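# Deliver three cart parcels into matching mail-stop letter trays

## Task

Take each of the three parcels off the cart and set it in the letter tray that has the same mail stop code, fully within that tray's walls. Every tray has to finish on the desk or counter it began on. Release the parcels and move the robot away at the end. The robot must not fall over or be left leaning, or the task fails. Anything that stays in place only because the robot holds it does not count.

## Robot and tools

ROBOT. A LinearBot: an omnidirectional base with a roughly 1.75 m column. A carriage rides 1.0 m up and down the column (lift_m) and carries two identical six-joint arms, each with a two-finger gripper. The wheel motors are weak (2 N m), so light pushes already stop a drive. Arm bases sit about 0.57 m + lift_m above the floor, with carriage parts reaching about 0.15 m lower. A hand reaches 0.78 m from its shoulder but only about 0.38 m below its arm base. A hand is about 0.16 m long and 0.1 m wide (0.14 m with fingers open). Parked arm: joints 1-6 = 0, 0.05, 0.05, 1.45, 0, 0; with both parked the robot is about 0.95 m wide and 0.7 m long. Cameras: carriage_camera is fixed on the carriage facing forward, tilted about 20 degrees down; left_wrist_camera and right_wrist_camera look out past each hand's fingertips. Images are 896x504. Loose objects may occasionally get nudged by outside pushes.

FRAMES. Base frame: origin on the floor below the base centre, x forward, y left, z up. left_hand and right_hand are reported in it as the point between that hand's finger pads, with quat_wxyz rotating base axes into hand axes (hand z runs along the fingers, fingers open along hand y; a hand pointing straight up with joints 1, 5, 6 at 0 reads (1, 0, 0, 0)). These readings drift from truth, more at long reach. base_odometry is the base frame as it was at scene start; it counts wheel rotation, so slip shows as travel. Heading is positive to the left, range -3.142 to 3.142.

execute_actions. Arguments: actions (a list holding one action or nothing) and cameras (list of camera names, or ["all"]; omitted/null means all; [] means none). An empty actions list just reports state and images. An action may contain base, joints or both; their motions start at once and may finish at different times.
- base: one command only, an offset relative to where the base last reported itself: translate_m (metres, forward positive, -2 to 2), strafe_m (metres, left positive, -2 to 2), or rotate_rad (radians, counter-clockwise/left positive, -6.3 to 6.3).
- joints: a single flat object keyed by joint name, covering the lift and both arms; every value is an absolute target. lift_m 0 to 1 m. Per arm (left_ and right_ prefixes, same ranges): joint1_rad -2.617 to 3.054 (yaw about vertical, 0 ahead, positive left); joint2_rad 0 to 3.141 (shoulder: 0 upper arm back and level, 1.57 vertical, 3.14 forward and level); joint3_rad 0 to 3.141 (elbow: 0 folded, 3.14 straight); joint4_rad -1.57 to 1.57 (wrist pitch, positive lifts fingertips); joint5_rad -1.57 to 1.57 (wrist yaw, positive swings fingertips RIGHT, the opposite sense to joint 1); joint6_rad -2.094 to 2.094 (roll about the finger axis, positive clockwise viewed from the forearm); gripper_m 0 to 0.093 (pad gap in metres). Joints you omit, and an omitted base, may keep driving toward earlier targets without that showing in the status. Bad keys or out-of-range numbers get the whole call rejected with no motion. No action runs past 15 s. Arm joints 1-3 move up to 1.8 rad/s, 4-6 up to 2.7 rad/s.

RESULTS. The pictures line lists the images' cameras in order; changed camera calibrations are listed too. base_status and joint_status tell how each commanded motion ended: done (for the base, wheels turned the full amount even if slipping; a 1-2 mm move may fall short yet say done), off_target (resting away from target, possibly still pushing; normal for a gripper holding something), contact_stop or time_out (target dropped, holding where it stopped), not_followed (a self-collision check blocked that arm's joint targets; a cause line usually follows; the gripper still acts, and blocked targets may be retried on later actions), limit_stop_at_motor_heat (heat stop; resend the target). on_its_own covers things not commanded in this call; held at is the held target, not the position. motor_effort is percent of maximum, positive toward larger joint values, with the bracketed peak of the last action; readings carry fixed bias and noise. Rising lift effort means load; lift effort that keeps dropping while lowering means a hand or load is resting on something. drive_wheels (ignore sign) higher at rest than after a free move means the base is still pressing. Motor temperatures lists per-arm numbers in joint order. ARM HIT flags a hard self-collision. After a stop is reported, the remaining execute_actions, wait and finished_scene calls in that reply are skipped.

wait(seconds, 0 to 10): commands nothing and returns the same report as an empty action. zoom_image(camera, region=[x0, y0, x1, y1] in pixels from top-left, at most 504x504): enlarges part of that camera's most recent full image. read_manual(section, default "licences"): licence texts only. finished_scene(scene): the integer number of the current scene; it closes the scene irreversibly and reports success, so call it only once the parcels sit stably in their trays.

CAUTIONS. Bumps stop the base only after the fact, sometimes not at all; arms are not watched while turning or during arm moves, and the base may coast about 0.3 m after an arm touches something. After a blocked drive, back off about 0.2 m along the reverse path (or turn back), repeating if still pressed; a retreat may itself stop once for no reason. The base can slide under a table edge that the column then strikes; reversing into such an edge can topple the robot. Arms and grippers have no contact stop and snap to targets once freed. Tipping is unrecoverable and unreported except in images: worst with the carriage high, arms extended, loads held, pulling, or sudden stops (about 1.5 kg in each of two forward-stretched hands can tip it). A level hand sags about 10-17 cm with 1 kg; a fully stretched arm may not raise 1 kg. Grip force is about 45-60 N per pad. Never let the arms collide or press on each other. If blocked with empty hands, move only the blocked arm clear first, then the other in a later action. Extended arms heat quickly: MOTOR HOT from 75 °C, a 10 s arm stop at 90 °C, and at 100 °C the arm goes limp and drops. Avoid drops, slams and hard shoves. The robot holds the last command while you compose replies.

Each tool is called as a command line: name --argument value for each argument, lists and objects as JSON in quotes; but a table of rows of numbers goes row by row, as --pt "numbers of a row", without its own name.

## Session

execute_actions --actions '[]' --cameras '["carriage_camera"]'

Scene clock: 0.00 s.
Motor temperatures (°C, as the motors report them): left_arm=[24 37 33 24 24 22] | right_arm=[25 30 30 24 24 24]
base_odometry: x=+0.000 y=+0.000 heading=+0.000 (m, m, rad; odometry frame)
base_status: not commanded
joint_positions: lift_m=+0.302 left_joint1_rad=+0.008 left_joint2_rad=+0.036 left_joint3_rad=+0.051 left_joint4_rad=+1.408 left_joint5_rad=+0.022 left_joint6_rad=+0.017 left_gripper_m=+0.094 right_joint1_rad=+0.023 right_joint2_rad=+0.064 right_joint3_rad=+0.034 right_joint4_rad=+1.475 right_joint5_rad=+0.018 right_joint6_rad=+0.054 right_gripper_m=+0.094
joint_status: not commanded
motor_effort: lift_m=+19 drive_wheels=+1 (%)
left_hand: x=+0.3062 y=+0.3335 z=+1.2796 quat_wxyz=(+0.997, +0.011, +0.074, +0.012) (m; base frame)
right_hand: x=+0.3041 y=-0.3392 z=+1.2766 quat_wxyz=(+0.997, +0.010, +0.063, +0.038) (m; base frame)
pictures: carriage_camera
camera_calibration (this result's frames):
carriage_camera: T_world_to_cam=[[0.0469037, -0.998752, 0.0171844, -0.0286365], [-0.347921, -0.0324605, -0.936962, 1.2448], [0.93635, 0.0379681, -0.349009, 0.261959], [0, 0, 0, 1]] pos_world=[0.189148, 0.00185981, 1.25824]
Images, in order (width x height): carriage_camera 896x504.

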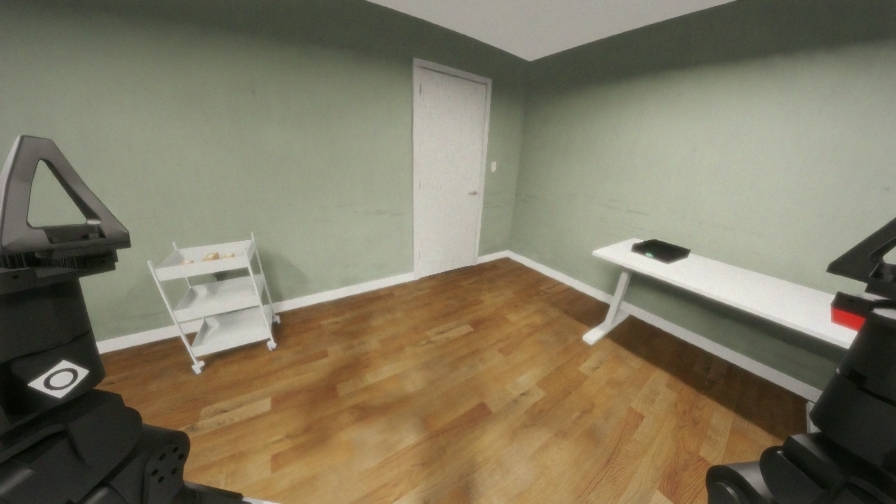

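execute_actions --actions '[{"base": {"rotate_rad": 0.856}, "joints": {"lift_m": 0.42, "left_joint1_rad": 1.5, "left_joint2_rad": 1.3, "left_joint3_rad": 0.9, "left_joint4_rad": 0.75, "left_joint5_rad": 0, "left_joint6_rad": 0, "right_joint1_rad": -1.75, "right_joint2_rad": 1.3, "right_joint3_rad": 0.9, "right_joint4_rad": 0.6, "right_joint5_rad": 0, "right_joint6_rad": 0}}]'

Scene clock: 34.43 s.
Motor temperatures (°C, as the motors report them): left_arm=[24 36 36 24 24 22] | right_arm=[25 31 33 24 24 24]
base_odometry: x=+0.000 y=+0.000 heading=+0.855 (m, m, rad; odometry frame)
base_status: done
joint_positions: lift_m=+0.420 left_joint1_rad=+1.502 left_joint2_rad=+1.298 left_joint3_rad=+0.879 left_joint4_rad=+0.751 left_joint5_rad=+0.001 left_joint6_rad=+0.004 left_gripper_m=+0.094 right_joint1_rad=-1.741 right_joint2_rad=+1.295 right_joint3_rad=+0.878 right_joint4_rad=+0.597 right_joint5_rad=+0.000 right_joint6_rad=+0.006 right_gripper_m=+0.094
joint_status: all done
motor_effort: lift_m=+18(24) drive_wheels=+16(34) (%)
left_hand: x=+0.2996 y=+0.7656 z=+1.3704 quat_wxyz=(+0.594, -0.395, +0.426, +0.557) (m; base frame)
right_hand: x=+0.1955 y=-0.7690 z=+1.3346 quat_wxyz=(+0.496, +0.491, +0.411, -0.586) (m; base frame)
pictures: carriage_camera, left_wrist_camera, right_wrist_camera
camera_calibration (this result's frames):
carriage_camera: T_world_to_cam=[[0.0469037, -0.998752, 0.0171844, -0.0306616], [-0.347921, -0.0324605, -0.936962, 1.35521], [0.93635, 0.0379681, -0.349009, 0.303089], [0, 0, 0, 1]] pos_world=[0.189148, 0.00185981, 1.37609]
left_wrist_camera: T_world_to_cam=[[0.996378, -0.0761573, -0.0378261, -0.186342], [-0.0599479, -0.313625, -0.947653, 1.56052], [0.0603074, 0.946488, -0.317054, -0.181368], [0, 0, 0, 1]] pos_world=[0.290155, 0.646891, 1.41428]
right_wrist_camera: T_world_to_cam=[[-0.986422, 0.148307, -0.0705471, 0.403714], [0.126704, 0.413931, -0.901447, 1.50039], [-0.104489, -0.898146, -0.427102, 0.0229326], [0, 0, 0, 1]] pos_world=[0.210523, -0.660335, 1.3908]
Images, in order (width x height): carriage_camera 896x504, left_wrist_camera 896x504, right_wrist_camera 896x504.

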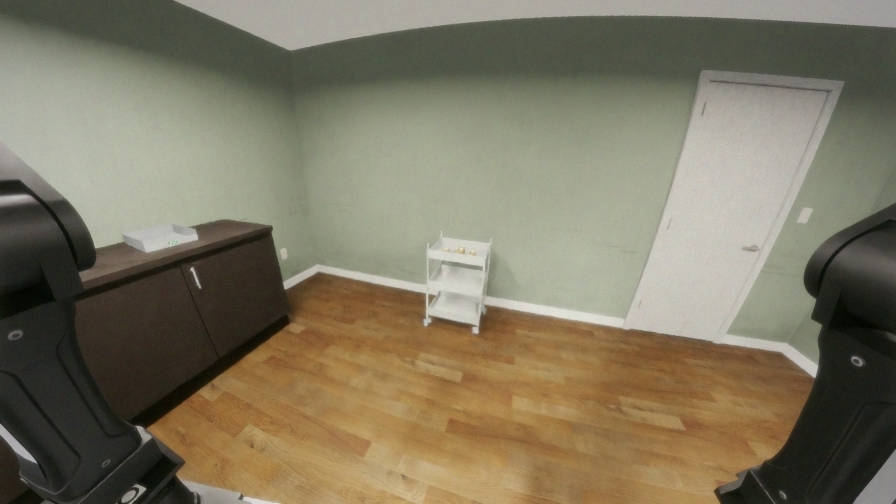

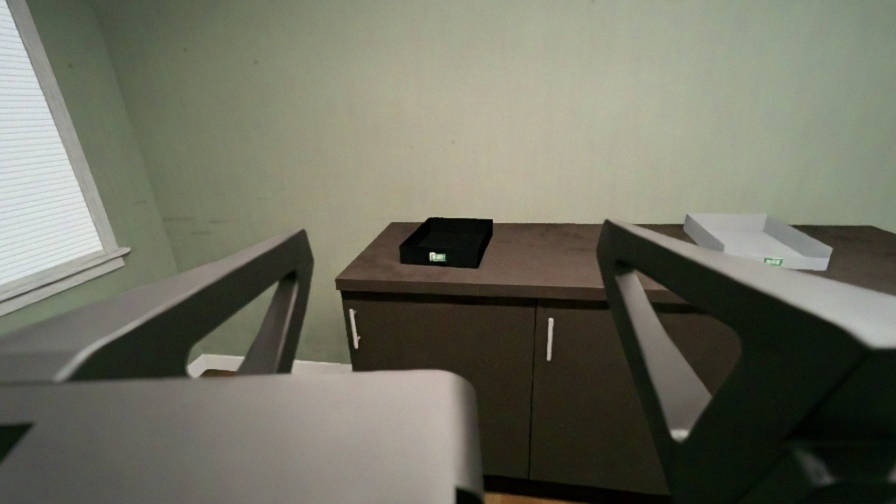

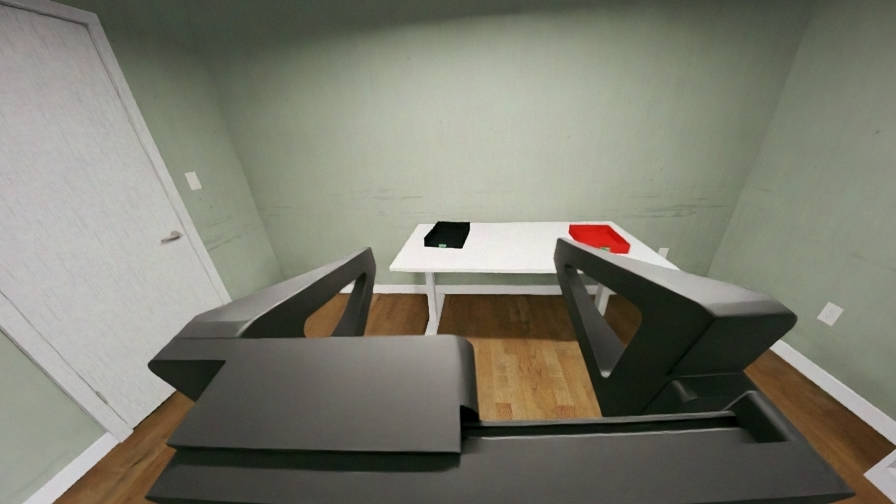

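zoom_image --camera "left_wrist_camera" --region '[412, 242, 462, 272]'

zoom_image --camera "left_wrist_camera" --region '[748, 247, 798, 277]'

zoom_image --camera "right_wrist_camera" --region '[422, 232, 462, 256]'

zoom_image --camera "right_wrist_camera" --region '[586, 236, 626, 260]'

Region (412, 242, 462, 272) of left_wrist_camera's 896x504 image, scaled by 10.080, with more detail than that image has; it fills the top 302 rows of this view, and the rest is white.

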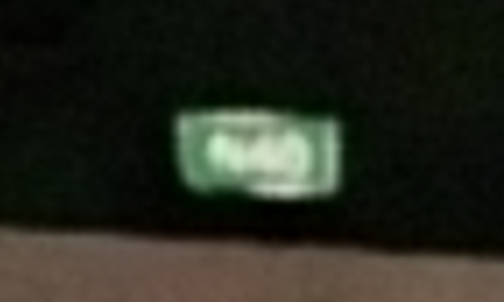

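Region (748, 247, 798, 277) of left_wrist_camera's 896x504 image, scaled by 10.080, with more detail than that image has; it fills the top 302 rows of this view, and the rest is white.

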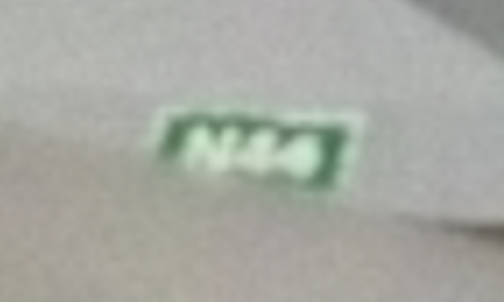

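Region (422, 232, 462, 256) of right_wrist_camera's 896x504 image, scaled by 12.600, with more detail than that image has; it fills the top 302 rows of this view, and the rest is white.

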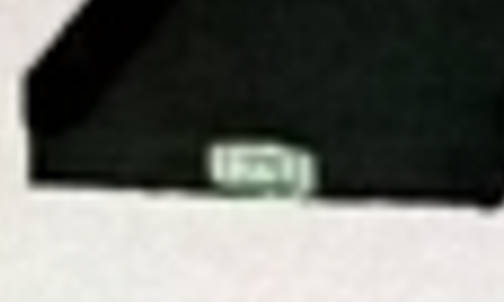

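Region (586, 236, 626, 260) of right_wrist_camera's 896x504 image, scaled by 12.600, with more detail than that image has; it fills the top 302 rows of this view, and the rest is white.

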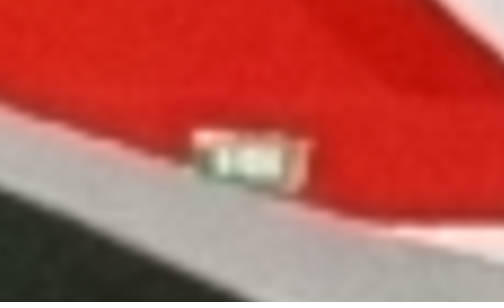

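execute_actions --actions '[{"base": {"translate_m": 1.47}, "joints": {"lift_m": 0.45, "left_joint1_rad": 0.1, "left_joint4_rad": -1.17, "left_joint6_rad": 0.1, "right_joint1_rad": 0.62, "right_joint2_rad": 2.54, "right_joint3_rad": 1.834, "right_joint4_rad": -0.865, "right_joint6_rad": 0.75}}]' --cameras '["carriage_camera", "right_wrist_camera"]'

Scene clock: 56.03 s.
Motor temperatures (°C, as the motors report them): left_arm=[24 36 40 27 24 22] | right_arm=[25 34 37 28 24 24]
base_odometry: x=+0.963 y=+1.111 heading=+0.856 (m, m, rad; odometry frame)
base_status: done
joint_positions: lift_m=+0.450 left_joint1_rad=+0.104 left_joint2_rad=+1.298 left_joint3_rad=+0.892 left_joint4_rad=-1.170 left_joint5_rad=+0.000 left_joint6_rad=+0.094 left_gripper_m=+0.094 right_joint1_rad=+0.629 right_joint2_rad=+2.539 right_joint3_rad=+1.819 right_joint4_rad=-0.856 right_joint5_rad=-0.003 right_joint6_rad=+0.743 right_gripper_m=+0.094
joint_status: all done
motor_effort: lift_m=+19(23) drive_wheels=-10(40) (%)
left_hand: x=+0.4653 y=+0.3573 z=+1.0778 quat_wxyz=(-0.003, -0.005, +1.000, +0.000) (m; base frame)
right_hand: x=+0.6412 y=-0.0662 z=+0.8980 quat_wxyz=(-0.003, +0.057, +0.998, -0.001) (m; base frame)
pictures: carriage_camera, right_wrist_camera
camera_calibration (this result's frames):
carriage_camera: T_world_to_cam=[[0.0469037, -0.998752, 0.0171844, -0.0311756], [-0.347921, -0.0324605, -0.936962, 1.38324], [0.93635, 0.0379681, -0.349009, 0.313527], [0, 0, 0, 1]] pos_world=[0.189148, 0.00185981, 1.406]
right_wrist_camera: T_world_to_cam=[[-0.180244, -0.983607, -0.00546751, 0.0580999], [-0.795559, 0.142511, 0.588877, -0.00548516], [-0.578444, 0.110491, -0.808204, 1.22713], [0, 0, 0, 1]] pos_world=[0.715937, -0.0776583, 0.995322]
Images, in order (width x height): carriage_camera 896x504, right_wrist_camera 896x504.

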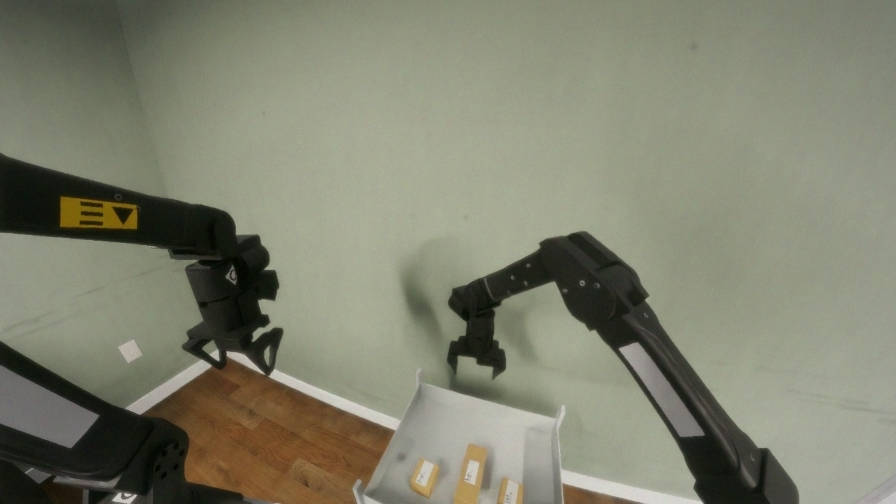

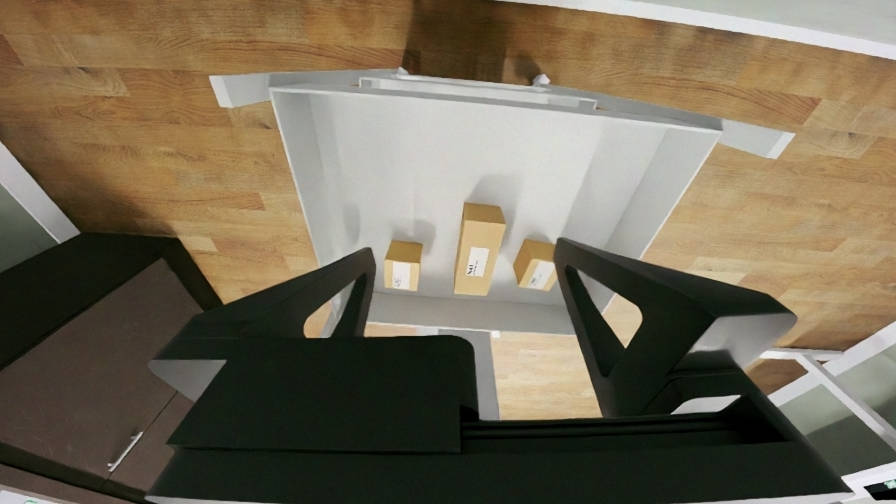

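zoom_image --camera "right_wrist_camera" --region '[370, 195, 570, 305]'

zoom_image --camera "carriage_camera" --region '[400, 434, 540, 504]'

Region (370, 195, 570, 305) of right_wrist_camera's 896x504 image, scaled by 2.520, with more detail than that image has; it fills the top 277 rows of this view, and the rest is white.

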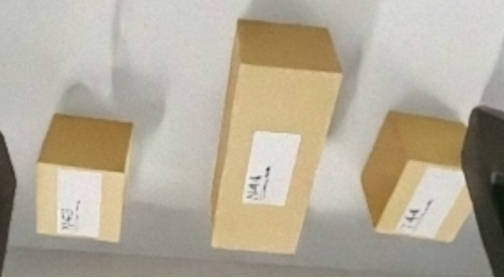

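Region (400, 434, 540, 504) of carriage_camera's 896x504 image, scaled by 3.600, with more detail than that image has.

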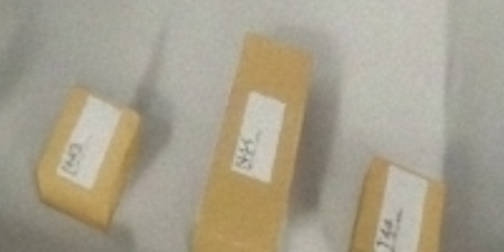

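execute_actions --actions '[{"base": {"translate_m": -0.135}, "joints": {"lift_m": 0.32, "right_joint6_rad": 0.9, "right_gripper_m": 0.08}}]' --cameras '["carriage_camera", "right_wrist_camera"]'

Scene clock: 79.77 s.
Motor temperatures (°C, as the motors report them): left_arm=[24 35 40 25 24 22] | right_arm=[25 45 37 25 24 24]
base_odometry: x=+0.875 y=+1.009 heading=+0.856 (m, m, rad; odometry frame)
base_status: done
joint_positions: lift_m=+0.320 left_joint1_rad=+0.104 left_joint2_rad=+1.298 left_joint3_rad=+0.892 left_joint4_rad=-1.169 left_joint5_rad=+0.000 left_joint6_rad=+0.094 left_gripper_m=+0.094 right_joint1_rad=+0.626 right_joint2_rad=+2.538 right_joint3_rad=+1.819 right_joint4_rad=-0.863 right_joint5_rad=-0.001 right_joint6_rad=+0.893 right_gripper_m=+0.080
joint_status: all done
motor_effort: lift_m=+19(20) drive_wheels=+9(43) (%)
left_hand: x=+0.4656 y=+0.3574 z=+0.9477 quat_wxyz=(-0.002, -0.005, +1.000, +0.000) (m; base frame)
right_hand: x=+0.6412 y=-0.0681 z=+0.7686 quat_wxyz=(-0.004, +0.133, +0.991, -0.003) (m; base frame)
pictures: carriage_camera, right_wrist_camera
camera_calibration (this result's frames):
carriage_camera: T_world_to_cam=[[0.0469037, -0.998752, 0.0171844, -0.0289407], [-0.347921, -0.0324605, -0.936962, 1.26138], [0.93635, 0.0379681, -0.349009, 0.268136], [0, 0, 0, 1]] pos_world=[0.189148, 0.00185981, 1.27594]
right_wrist_camera: T_world_to_cam=[[-0.327646, -0.944801, 0.0000803665, 0.148401], [-0.763106, 0.264686, 0.589585, 0.0578725], [-0.557062, 0.193114, -0.807706, 1.11427], [0, 0, 0, 1]] pos_world=[0.713503, -0.0902894, 0.865869]
Images, in order (width x height): carriage_camera 896x504, right_wrist_camera 896x504.

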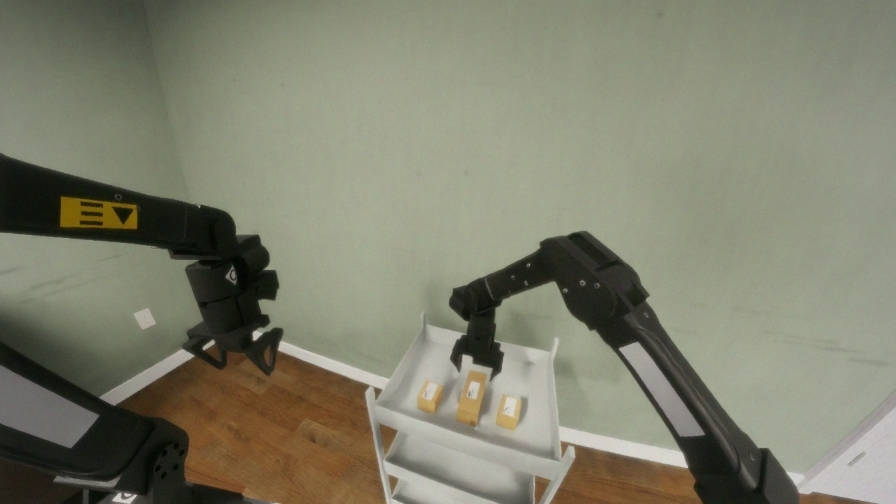

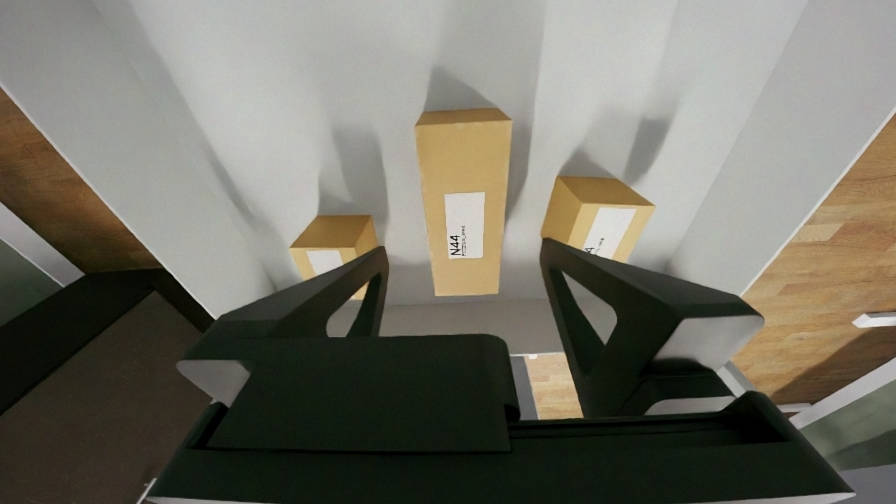

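execute_actions --actions '[{"joints": {"lift_m": 0.244}}]' --cameras '["right_wrist_camera"]'

Scene clock: 89.80 s.
Motor temperatures (°C, as the motors report them): left_arm=[24 35 40 25 24 22] | right_arm=[25 47 37 25 24 24]
base_odometry: x=+0.875 y=+1.009 heading=+0.856 (m, m, rad; odometry frame)
base_status: not commanded
joint_positions: lift_m=+0.244 left_joint1_rad=+0.104 left_joint2_rad=+1.298 left_joint3_rad=+0.892 left_joint4_rad=-1.169 left_joint5_rad=+0.000 left_joint6_rad=+0.094 left_gripper_m=+0.094 right_joint1_rad=+0.626 right_joint2_rad=+2.539 right_joint3_rad=+1.819 right_joint4_rad=-0.863 right_joint5_rad=-0.001 right_joint6_rad=+0.893 right_gripper_m=+0.080
joint_status: all done
motor_effort: lift_m=+19(19) drive_wheels=+9(10) (%)
left_hand: x=+0.4657 y=+0.3574 z=+0.8717 quat_wxyz=(-0.002, -0.005, +1.000, +0.000) (m; base frame)
right_hand: x=+0.6409 y=-0.0683 z=+0.6923 quat_wxyz=(-0.005, +0.133, +0.991, -0.004) (m; base frame)
pictures: right_wrist_camera
camera_calibration (this result's frames):
right_wrist_camera: T_world_to_cam=[[-0.327641, -0.944801, 0.00154928, 0.147063], [-0.76251, 0.265393, 0.590039, 0.102118], [-0.557881, 0.192139, -0.807373, 1.05275], [0, 0, 0, 1]] pos_world=[0.713357, -0.0904302, 0.789479]
Images, in order (width x height): right_wrist_camera 896x504.

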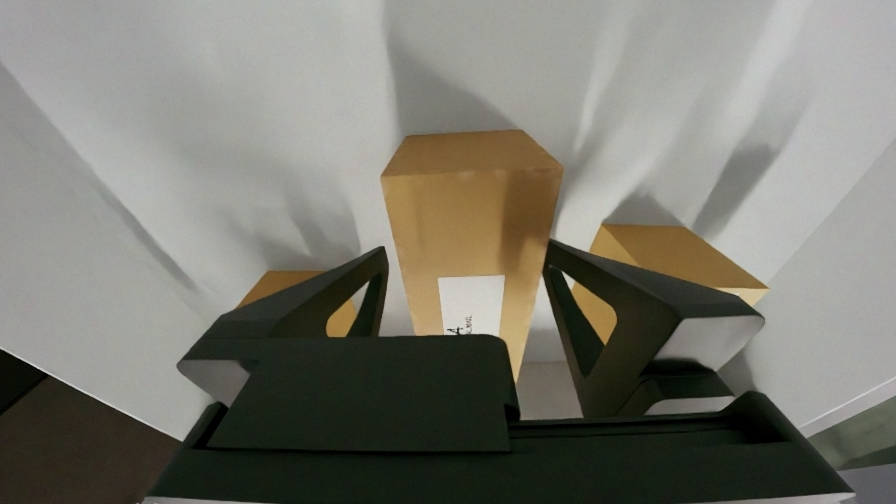

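execute_actions --actions '[{"joints": {"right_gripper_m": 0.03}}]' --cameras '[]'

execute_actions --actions '[{"joints": {"lift_m": 0.39}}]' --cameras '[]'

execute_actions --actions '[{"joints": {"right_joint1_rad": -0.1, "right_joint2_rad": 1.3, "right_joint3_rad": 0.9, "right_joint4_rad": -1.17, "right_joint6_rad": -0.1}}]' --cameras '[]'

execute_actions --actions '[{"joints": {"lift_m": 0.36, "left_joint1_rad": -0.68, "left_joint2_rad": 2.54, "left_joint3_rad": 1.834, "left_joint4_rad": -0.865, "left_joint6_rad": -0.38}}]' --cameras '["carriage_camera", "left_wrist_camera"]'

Scene clock: 107.10 s.
Motor temperatures (°C, as the motors report them): left_arm=[24 34 40 24 24 22] | right_arm=[25 52 37 25 24 24]
base_odometry: x=+0.875 y=+1.009 heading=+0.856 (m, m, rad; odometry frame)
base_status: not commanded
joint_positions: lift_m=+0.244 left_joint1_rad=+0.104 left_joint2_rad=+1.298 left_joint3_rad=+0.892 left_joint4_rad=-1.169 left_joint5_rad=+0.000 left_joint6_rad=+0.094 left_gripper_m=+0.094 right_joint1_rad=+0.626 right_joint2_rad=+2.539 right_joint3_rad=+1.819 right_joint4_rad=-0.864 right_joint5_rad=+0.000 right_joint6_rad=+0.893 right_gripper_m=+0.051
joint_status: right_gripper_m off_target (ended at +0.051, target +0.030)
motor_effort: lift_m=+19(19) drive_wheels=+8(8) (%)
left_hand: x=+0.4657 y=+0.3574 z=+0.8717 quat_wxyz=(-0.002, -0.005, +1.000, +0.000) (m; base frame)
right_hand: x=+0.6409 y=-0.0684 z=+0.6923 quat_wxyz=(-0.005, +0.133, +0.991, -0.004) (m; base frame)
pictures: none
No camera images: the call's "cameras" was empty. Leave "cameras" out to get every camera's image.

Scene clock: 108.23 s.
Motor temperatures (°C, as the motors report them): left_arm=[24 34 40 24 24 22] | right_arm=[25 52 37 25 24 24]
base_odometry: x=+0.875 y=+1.009 heading=+0.856 (m, m, rad; odometry frame)
base_status: not commanded
joint_positions: lift_m=+0.390 left_joint1_rad=+0.104 left_joint2_rad=+1.298 left_joint3_rad=+0.892 left_joint4_rad=-1.169 left_joint5_rad=+0.000 left_joint6_rad=+0.094 left_gripper_m=+0.094 right_joint1_rad=+0.626 right_joint2_rad=+2.539 right_joint3_rad=+1.819 right_joint4_rad=-0.864 right_joint5_rad=+0.001 right_joint6_rad=+0.893 right_gripper_m=+0.051
joint_status: all done
motor_effort: lift_m=+19(23) drive_wheels=+8(8) (%)
left_hand: x=+0.4656 y=+0.3574 z=+1.0177 quat_wxyz=(-0.002, -0.005, +1.000, +0.000) (m; base frame)
right_hand: x=+0.6410 y=-0.0686 z=+0.8383 quat_wxyz=(-0.004, +0.133, +0.991, -0.005) (m; base frame)
pictures: none
No camera images: the call's "cameras" was empty. Leave "cameras" out to get every camera's image.

Scene clock: 109.80 s.
Motor temperatures (°C, as the motors report them): left_arm=[24 34 40 24 24 22] | right_arm=[25 52 37 25 24 24]
base_odometry: x=+0.875 y=+1.009 heading=+0.856 (m, m, rad; odometry frame)
base_status: not commanded
joint_positions: lift_m=+0.390 left_joint1_rad=+0.104 left_joint2_rad=+1.298 left_joint3_rad=+0.892 left_joint4_rad=-1.169 left_joint5_rad=+0.000 left_joint6_rad=+0.094 left_gripper_m=+0.094 right_joint1_rad=-0.094 right_joint2_rad=+1.308 right_joint3_rad=+0.917 right_joint4_rad=-1.169 right_joint5_rad=+0.006 right_joint6_rad=-0.093 right_gripper_m=+0.051
joint_status: all done
motor_effort: lift_m=+19(19) drive_wheels=+10(6) (%)
left_hand: x=+0.4656 y=+0.3574 z=+1.0177 quat_wxyz=(-0.002, -0.005, +1.000, +0.000) (m; base frame)
right_hand: x=+0.4722 y=-0.3572 z=+1.0221 quat_wxyz=(+0.005, +0.001, +1.000, -0.004) (m; base frame)
pictures: none
No camera images: the call's "cameras" was empty. Leave "cameras" out to get every camera's image.

Scene clock: 111.37 s.
Motor temperatures (°C, as the motors report them): left_arm=[24 35 41 24 24 22] | right_arm=[25 51 37 25 24 24]
base_odometry: x=+0.875 y=+1.009 heading=+0.856 (m, m, rad; odometry frame)
base_status: not commanded
joint_positions: lift_m=+0.360 left_joint1_rad=-0.687 left_joint2_rad=+2.528 left_joint3_rad=+1.809 left_joint4_rad=-0.859 left_joint5_rad=-0.001 left_joint6_rad=-0.373 left_gripper_m=+0.094 right_joint1_rad=-0.094 right_joint2_rad=+1.308 right_joint3_rad=+0.913 right_joint4_rad=-1.169 right_joint5_rad=+0.005 right_joint6_rad=-0.093 right_gripper_m=+0.051
joint_status: all done
motor_effort: lift_m=+19(20) drive_wheels=+9(8) (%)
left_hand: x=+0.6241 y=+0.0467 z=+0.8108 quat_wxyz=(-0.003, +0.156, +0.988, +0.002) (m; base frame)
right_hand: x=+0.4712 y=-0.3569 z=+0.9911 quat_wxyz=(+0.003, +0.001, +1.000, -0.003) (m; base frame)
pictures: carriage_camera, left_wrist_camera
camera_calibration (this result's frames):
carriage_camera: T_world_to_cam=[[0.0469037, -0.998752, 0.0171844, -0.0296279], [-0.347921, -0.0324605, -0.936962, 1.29885], [0.93635, 0.0379681, -0.349009, 0.282095], [0, 0, 0, 1]] pos_world=[0.189148, 0.00185981, 1.31594]
left_wrist_camera: T_world_to_cam=[[-0.336442, -0.941581, 0.0152302, 0.243594], [-0.740673, 0.274572, 0.6132, -0.0438885], [-0.581559, 0.195025, -0.789781, 1.12108], [0, 0, 0, 1]] pos_world=[0.701422, 0.0227754, 0.90861]
Images, in order (width x height): carriage_camera 896x504, left_wrist_camera 896x504.

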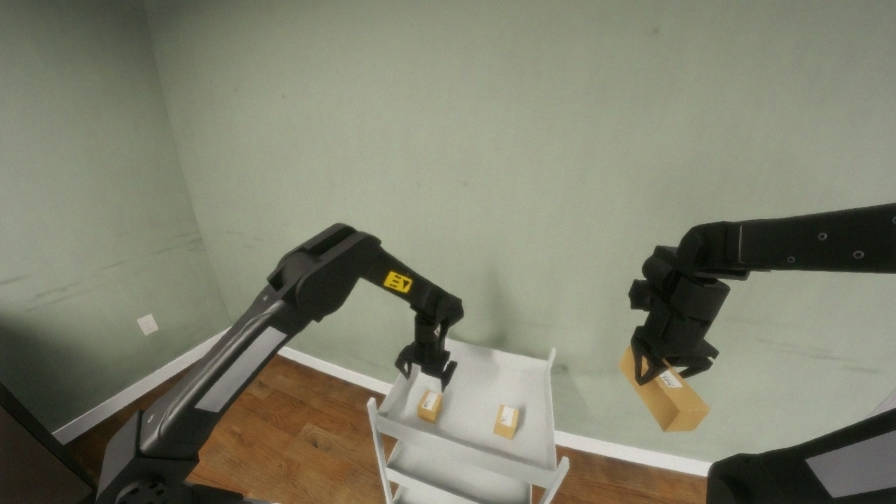

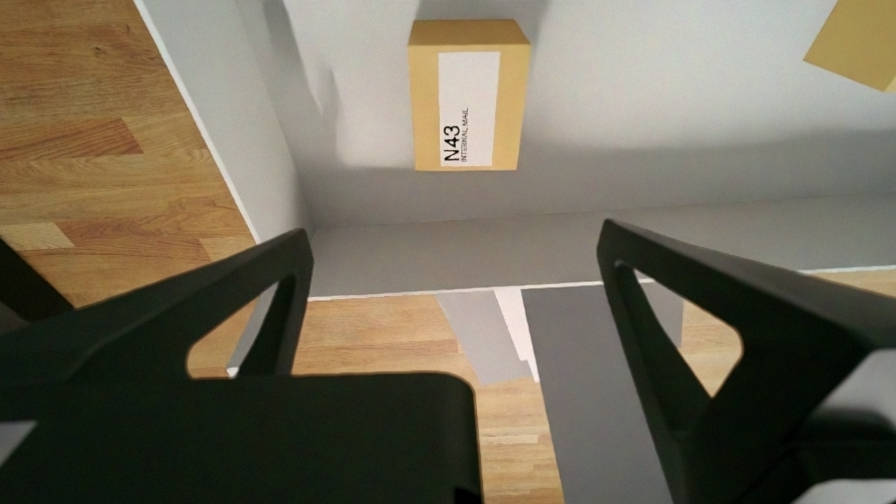

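execute_actions --actions '[{"joints": {"lift_m": 0.3, "left_joint2_rad": 2.632, "left_joint3_rad": 2.015, "left_joint4_rad": -0.954, "left_joint6_rad": -0.35}}]' --cameras '["left_wrist_camera"]'

Scene clock: 123.80 s.
Motor temperatures (°C, as the motors report them): left_arm=[24 43 41 24 24 22] | right_arm=[25 47 36 25 24 24]
base_odometry: x=+0.875 y=+1.009 heading=+0.856 (m, m, rad; odometry frame)
base_status: not commanded
joint_positions: lift_m=+0.300 left_joint1_rad=-0.687 left_joint2_rad=+2.627 left_joint3_rad=+1.995 left_joint4_rad=-0.947 left_joint5_rad=-0.001 left_joint6_rad=-0.353 left_gripper_m=+0.094 right_joint1_rad=-0.094 right_joint2_rad=+1.308 right_joint3_rad=+0.913 right_joint4_rad=-1.169 right_joint5_rad=+0.004 right_joint6_rad=-0.093 right_gripper_m=+0.051
joint_status: all done
motor_effort: lift_m=+20(20) drive_wheels=+10(9) (%)
left_hand: x=+0.6417 y=+0.0323 z=+0.7484 quat_wxyz=(-0.004, +0.166, +0.986, +0.003) (m; base frame)
right_hand: x=+0.4713 y=-0.3567 z=+0.9310 quat_wxyz=(+0.003, +0.001, +1.000, -0.002) (m; base frame)
pictures: left_wrist_camera
camera_calibration (this result's frames):
left_wrist_camera: T_world_to_cam=[[-0.355028, -0.934739, 0.0147483, 0.248952], [-0.734112, 0.288525, 0.614681, 0.00557023], [-0.578822, 0.207402, -0.788638, 1.08184], [0, 0, 0, 1]] pos_world=[0.718664, 0.00672361, 0.846082]
Images, in order (width x height): left_wrist_camera 896x504.

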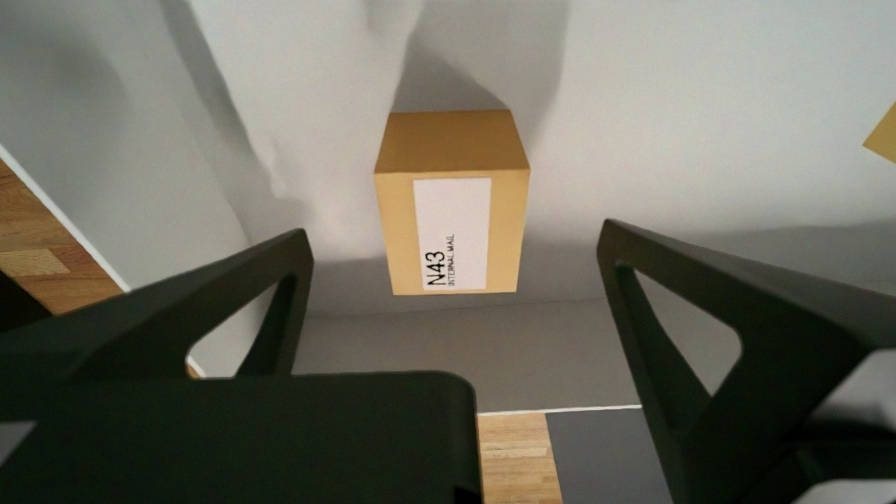

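execute_actions --actions '[{"joints": {"lift_m": 0.258}}]' --cameras '[]'

execute_actions --actions '[{"joints": {"left_gripper_m": 0.03}}]' --cameras '[]'

execute_actions --actions '[{"joints": {"lift_m": 0.4}}]' --cameras '["left_wrist_camera"]'

Scene clock: 133.77 s.
Motor temperatures (°C, as the motors report them): left_arm=[24 49 41 24 24 22] | right_arm=[25 44 36 25 24 24]
base_odometry: x=+0.875 y=+1.009 heading=+0.856 (m, m, rad; odometry frame)
base_status: not commanded
joint_positions: lift_m=+0.258 left_joint1_rad=-0.687 left_joint2_rad=+2.627 left_joint3_rad=+1.995 left_joint4_rad=-0.951 left_joint5_rad=-0.001 left_joint6_rad=-0.353 left_gripper_m=+0.094 right_joint1_rad=-0.094 right_joint2_rad=+1.308 right_joint3_rad=+0.913 right_joint4_rad=-1.169 right_joint5_rad=+0.004 right_joint6_rad=-0.093 right_gripper_m=+0.051
joint_status: all done
motor_effort: lift_m=+19(20) drive_wheels=+10(10) (%)
left_hand: x=+0.6411 y=+0.0328 z=+0.7067 quat_wxyz=(-0.005, +0.166, +0.986, +0.003) (m; base frame)
right_hand: x=+0.4712 y=-0.3567 z=+0.8891 quat_wxyz=(+0.003, +0.001, +1.000, -0.002) (m; base frame)
pictures: none
No camera images: the call's "cameras" was empty. Leave "cameras" out to get every camera's image.

Scene clock: 134.40 s.
Motor temperatures (°C, as the motors report them): left_arm=[24 49 41 24 24 22] | right_arm=[25 44 36 25 24 24]
base_odometry: x=+0.875 y=+1.009 heading=+0.856 (m, m, rad; odometry frame)
base_status: not commanded
joint_positions: lift_m=+0.258 left_joint1_rad=-0.687 left_joint2_rad=+2.627 left_joint3_rad=+1.995 left_joint4_rad=-0.951 left_joint5_rad=-0.001 left_joint6_rad=-0.353 left_gripper_m=+0.049 right_joint1_rad=-0.094 right_joint2_rad=+1.308 right_joint3_rad=+0.913 right_joint4_rad=-1.169 right_joint5_rad=+0.004 right_joint6_rad=-0.093 right_gripper_m=+0.051
joint_status: left_gripper_m off_target (ended at +0.049, target +0.030)
motor_effort: lift_m=+19(19) drive_wheels=+7(9) (%)
left_hand: x=+0.6411 y=+0.0328 z=+0.7067 quat_wxyz=(-0.005, +0.166, +0.986, +0.003) (m; base frame)
right_hand: x=+0.4712 y=-0.3567 z=+0.8891 quat_wxyz=(+0.003, +0.001, +1.000, -0.002) (m; base frame)
pictures: none
No camera images: the call's "cameras" was empty. Leave "cameras" out to get every camera's image.

Scene clock: 135.50 s.
Motor temperatures (°C, as the motors report them): left_arm=[24 50 41 24 24 22] | right_arm=[25 44 36 25 24 24]
base_odometry: x=+0.875 y=+1.009 heading=+0.856 (m, m, rad; odometry frame)
base_status: not commanded
joint_positions: lift_m=+0.400 left_joint1_rad=-0.687 left_joint2_rad=+2.626 left_joint3_rad=+1.995 left_joint4_rad=-0.951 left_joint5_rad=-0.001 left_joint6_rad=-0.353 left_gripper_m=+0.049 right_joint1_rad=-0.094 right_joint2_rad=+1.308 right_joint3_rad=+0.913 right_joint4_rad=-1.168 right_joint5_rad=+0.003 right_joint6_rad=-0.093 right_gripper_m=+0.051
joint_status: all done
motor_effort: lift_m=+19(23) drive_wheels=+9(9) (%)
left_hand: x=+0.6413 y=+0.0327 z=+0.8490 quat_wxyz=(-0.005, +0.166, +0.986, +0.003) (m; base frame)
right_hand: x=+0.4714 y=-0.3566 z=+1.0311 quat_wxyz=(+0.004, +0.001, +1.000, -0.002) (m; base frame)
pictures: left_wrist_camera
camera_calibration (this result's frames):
left_wrist_camera: T_world_to_cam=[[-0.355002, -0.93476, 0.01402, 0.248263], [-0.733023, 0.287632, 0.616397, -0.0588414], [-0.580216, 0.208546, -0.78731, 1.16055], [0, 0, 0, 1]] pos_world=[0.718372, 0.00696337, 0.946503]
Images, in order (width x height): left_wrist_camera 896x504.

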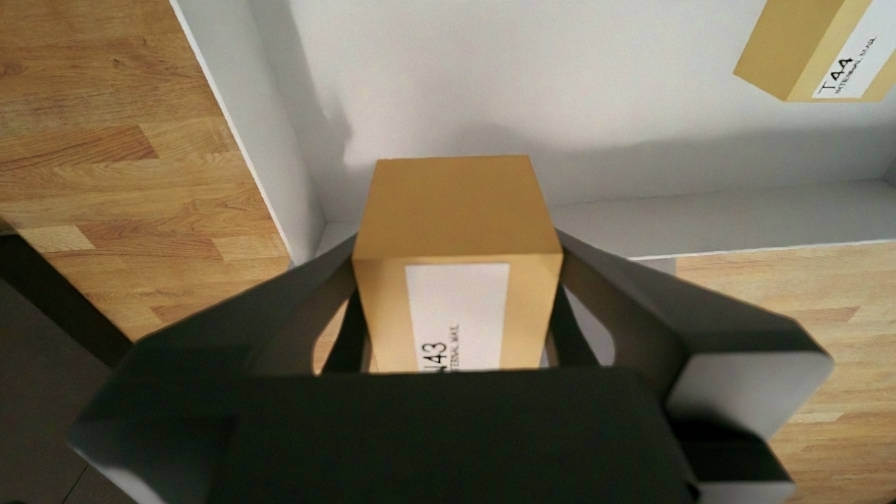

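execute_actions --actions '[{"base": {"translate_m": -0.97}, "joints": {"lift_m": 0.5, "left_joint1_rad": 0.1, "left_joint2_rad": 1.3, "left_joint3_rad": 0.9, "left_joint4_rad": -1.17, "left_joint6_rad": 0.1}}]' --cameras '[]'

execute_actions --actions '[{"base": {"rotate_rad": 1.32}}]' --cameras '["carriage_camera"]'

Scene clock: 164.70 s.
Motor temperatures (°C, as the motors report them): left_arm=[24 57 42 24 24 22] | right_arm=[25 39 36 25 24 24]
base_odometry: x=+0.240 y=+0.276 heading=+0.857 (m, m, rad; odometry frame)
base_status: done
joint_positions: lift_m=+0.500 left_joint1_rad=+0.096 left_joint2_rad=+1.314 left_joint3_rad=+0.925 left_joint4_rad=-1.168 left_joint5_rad=-0.009 left_joint6_rad=+0.093 left_gripper_m=+0.049 right_joint1_rad=-0.094 right_joint2_rad=+1.308 right_joint3_rad=+0.913 right_joint4_rad=-1.167 right_joint5_rad=+0.003 right_joint6_rad=-0.093 right_gripper_m=+0.051
joint_status: all done
motor_effort: lift_m=+19(24) drive_wheels=-13(41) (%)
left_hand: x=+0.4746 y=+0.3582 z=+1.1330 quat_wxyz=(+0.006, -0.002, +1.000, +0.005) (m; base frame)
right_hand: x=+0.4716 y=-0.3565 z=+1.1311 quat_wxyz=(+0.004, +0.001, +1.000, -0.002) (m; base frame)
pictures: none
No camera images: the call's "cameras" was empty. Leave "cameras" out to get every camera's image.

Scene clock: 167.57 s.
Motor temperatures (°C, as the motors report them): left_arm=[24 55 41 24 24 22] | right_arm=[25 39 35 25 24 24]
base_odometry: x=+0.240 y=+0.276 heading=+2.175 (m, m, rad; odometry frame)
base_status: done
joint_positions: lift_m=+0.500 left_joint1_rad=+0.096 left_joint2_rad=+1.314 left_joint3_rad=+0.925 left_joint4_rad=-1.164 left_joint5_rad=-0.006 left_joint6_rad=+0.093 left_gripper_m=+0.049 right_joint1_rad=-0.094 right_joint2_rad=+1.308 right_joint3_rad=+0.913 right_joint4_rad=-1.164 right_joint5_rad=+0.003 right_joint6_rad=-0.093 right_gripper_m=+0.051
joint_status: not commanded
motor_effort: lift_m=+19(19) drive_wheels=+15(51) (%)
left_hand: x=+0.4757 y=+0.3579 z=+1.1330 quat_wxyz=(+0.009, -0.002, +1.000, +0.004) (m; base frame)
right_hand: x=+0.4724 y=-0.3566 z=+1.1311 quat_wxyz=(+0.006, +0.001, +1.000, -0.002) (m; base frame)
pictures: carriage_camera
camera_calibration (this result's frames):
carriage_camera: T_world_to_cam=[[0.0469037, -0.998752, 0.0171844, -0.032035], [-0.347921, -0.0324605, -0.936962, 1.43009], [0.93635, 0.0379681, -0.349009, 0.330981], [0, 0, 0, 1]] pos_world=[0.189148, 0.00185981, 1.45601]
Images, in order (width x height): carriage_camera 896x504.

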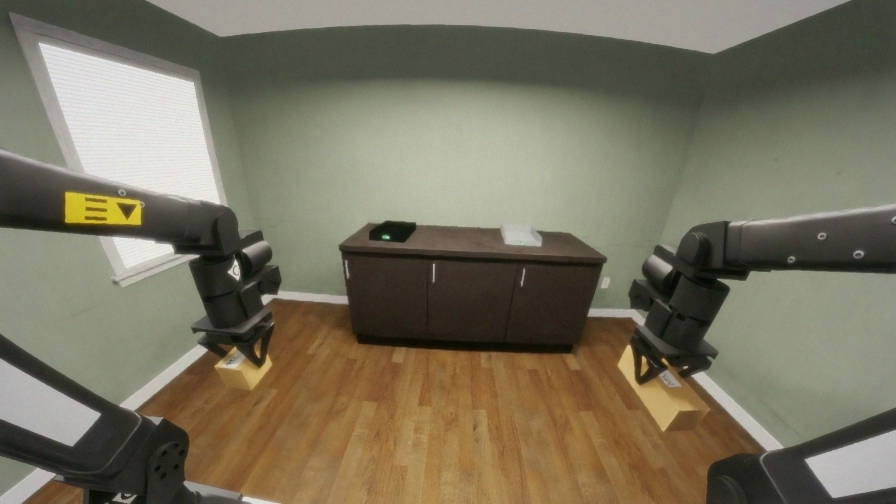

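execute_actions --actions '[{"base": {"translate_m": 1.23}, "joints": {"lift_m": 0.6, "left_joint1_rad": 0.38, "left_joint2_rad": 2.617, "left_joint3_rad": 2.232, "left_joint4_rad": -1.186, "left_joint6_rad": 0.38, "right_joint1_rad": -0.265, "right_joint2_rad": 2.51, "right_joint3_rad": 2.03, "right_joint4_rad": -1.09, "right_joint6_rad": -0.265}}]'

Scene clock: 191.53 s.
Motor temperatures (°C, as the motors report them): left_arm=[24 49 40 24 24 22] | right_arm=[25 39 36 25 24 24]
base_odometry: x=-0.462 y=+1.287 heading=+2.177 (m, m, rad; odometry frame)
base_status: done
joint_positions: lift_m=+0.600 left_joint1_rad=+0.380 left_joint2_rad=+2.599 left_joint3_rad=+2.210 left_joint4_rad=-1.180 left_joint5_rad=-0.004 left_joint6_rad=+0.373 left_gripper_m=+0.049 right_joint1_rad=-0.262 right_joint2_rad=+2.507 right_joint3_rad=+2.004 right_joint4_rad=-1.084 right_joint5_rad=+0.001 right_joint6_rad=-0.258 right_gripper_m=+0.051
joint_status: all done
motor_effort: lift_m=+19(24) drive_wheels=-13(48) (%)
left_hand: x=+0.7302 y=+0.5217 z=+1.1141 quat_wxyz=(+0.000, -0.003, +1.000, +0.002) (m; base frame)
right_hand: x=+0.7259 y=-0.4593 z=+1.1060 quat_wxyz=(-0.008, +0.002, +1.000, +0.002) (m; base frame)
pictures: carriage_camera, left_wrist_camera, right_wrist_camera
camera_calibration (this result's frames):
carriage_camera: T_world_to_cam=[[0.0469037, -0.998752, 0.0171844, -0.0337536], [-0.347921, -0.0324605, -0.936962, 1.5238], [0.93635, 0.0379681, -0.349009, 0.365885], [0, 0, 0, 1]] pos_world=[0.189148, 0.00185981, 1.55602]
left_wrist_camera: T_world_to_cam=[[-0.0220758, -0.999659, 0.013953, 0.524065], [-0.793585, 0.02601, 0.607903, -0.107489], [-0.608059, 0.00234706, -0.793889, 1.45412], [0, 0, 0, 1]] pos_world=[0.810457, 0.52327, 1.21244]
right_wrist_camera: T_world_to_cam=[[-0.071398, -0.997394, -0.0103252, -0.392158], [-0.800693, 0.0511381, 0.596889, -0.0517294], [-0.594806, 0.050884, -0.802257, 1.46557], [0, 0, 0, 1]] pos_world=[0.802308, -0.463065, 1.20259]
Images, in order (width x height): carriage_camera 896x504, left_wrist_camera 896x504, right_wrist_camera 896x504.

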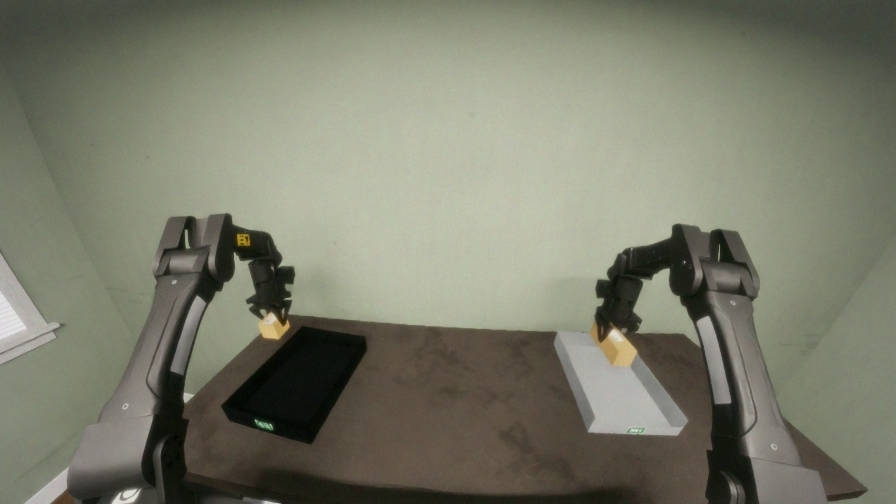

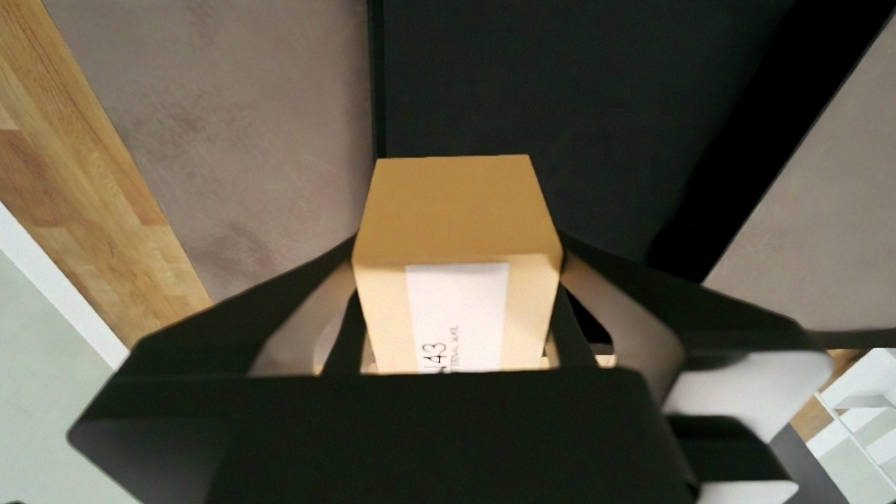

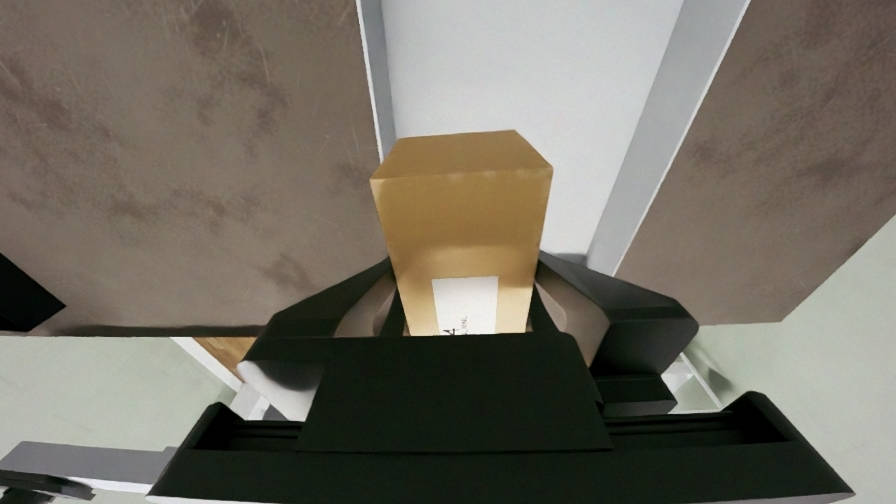

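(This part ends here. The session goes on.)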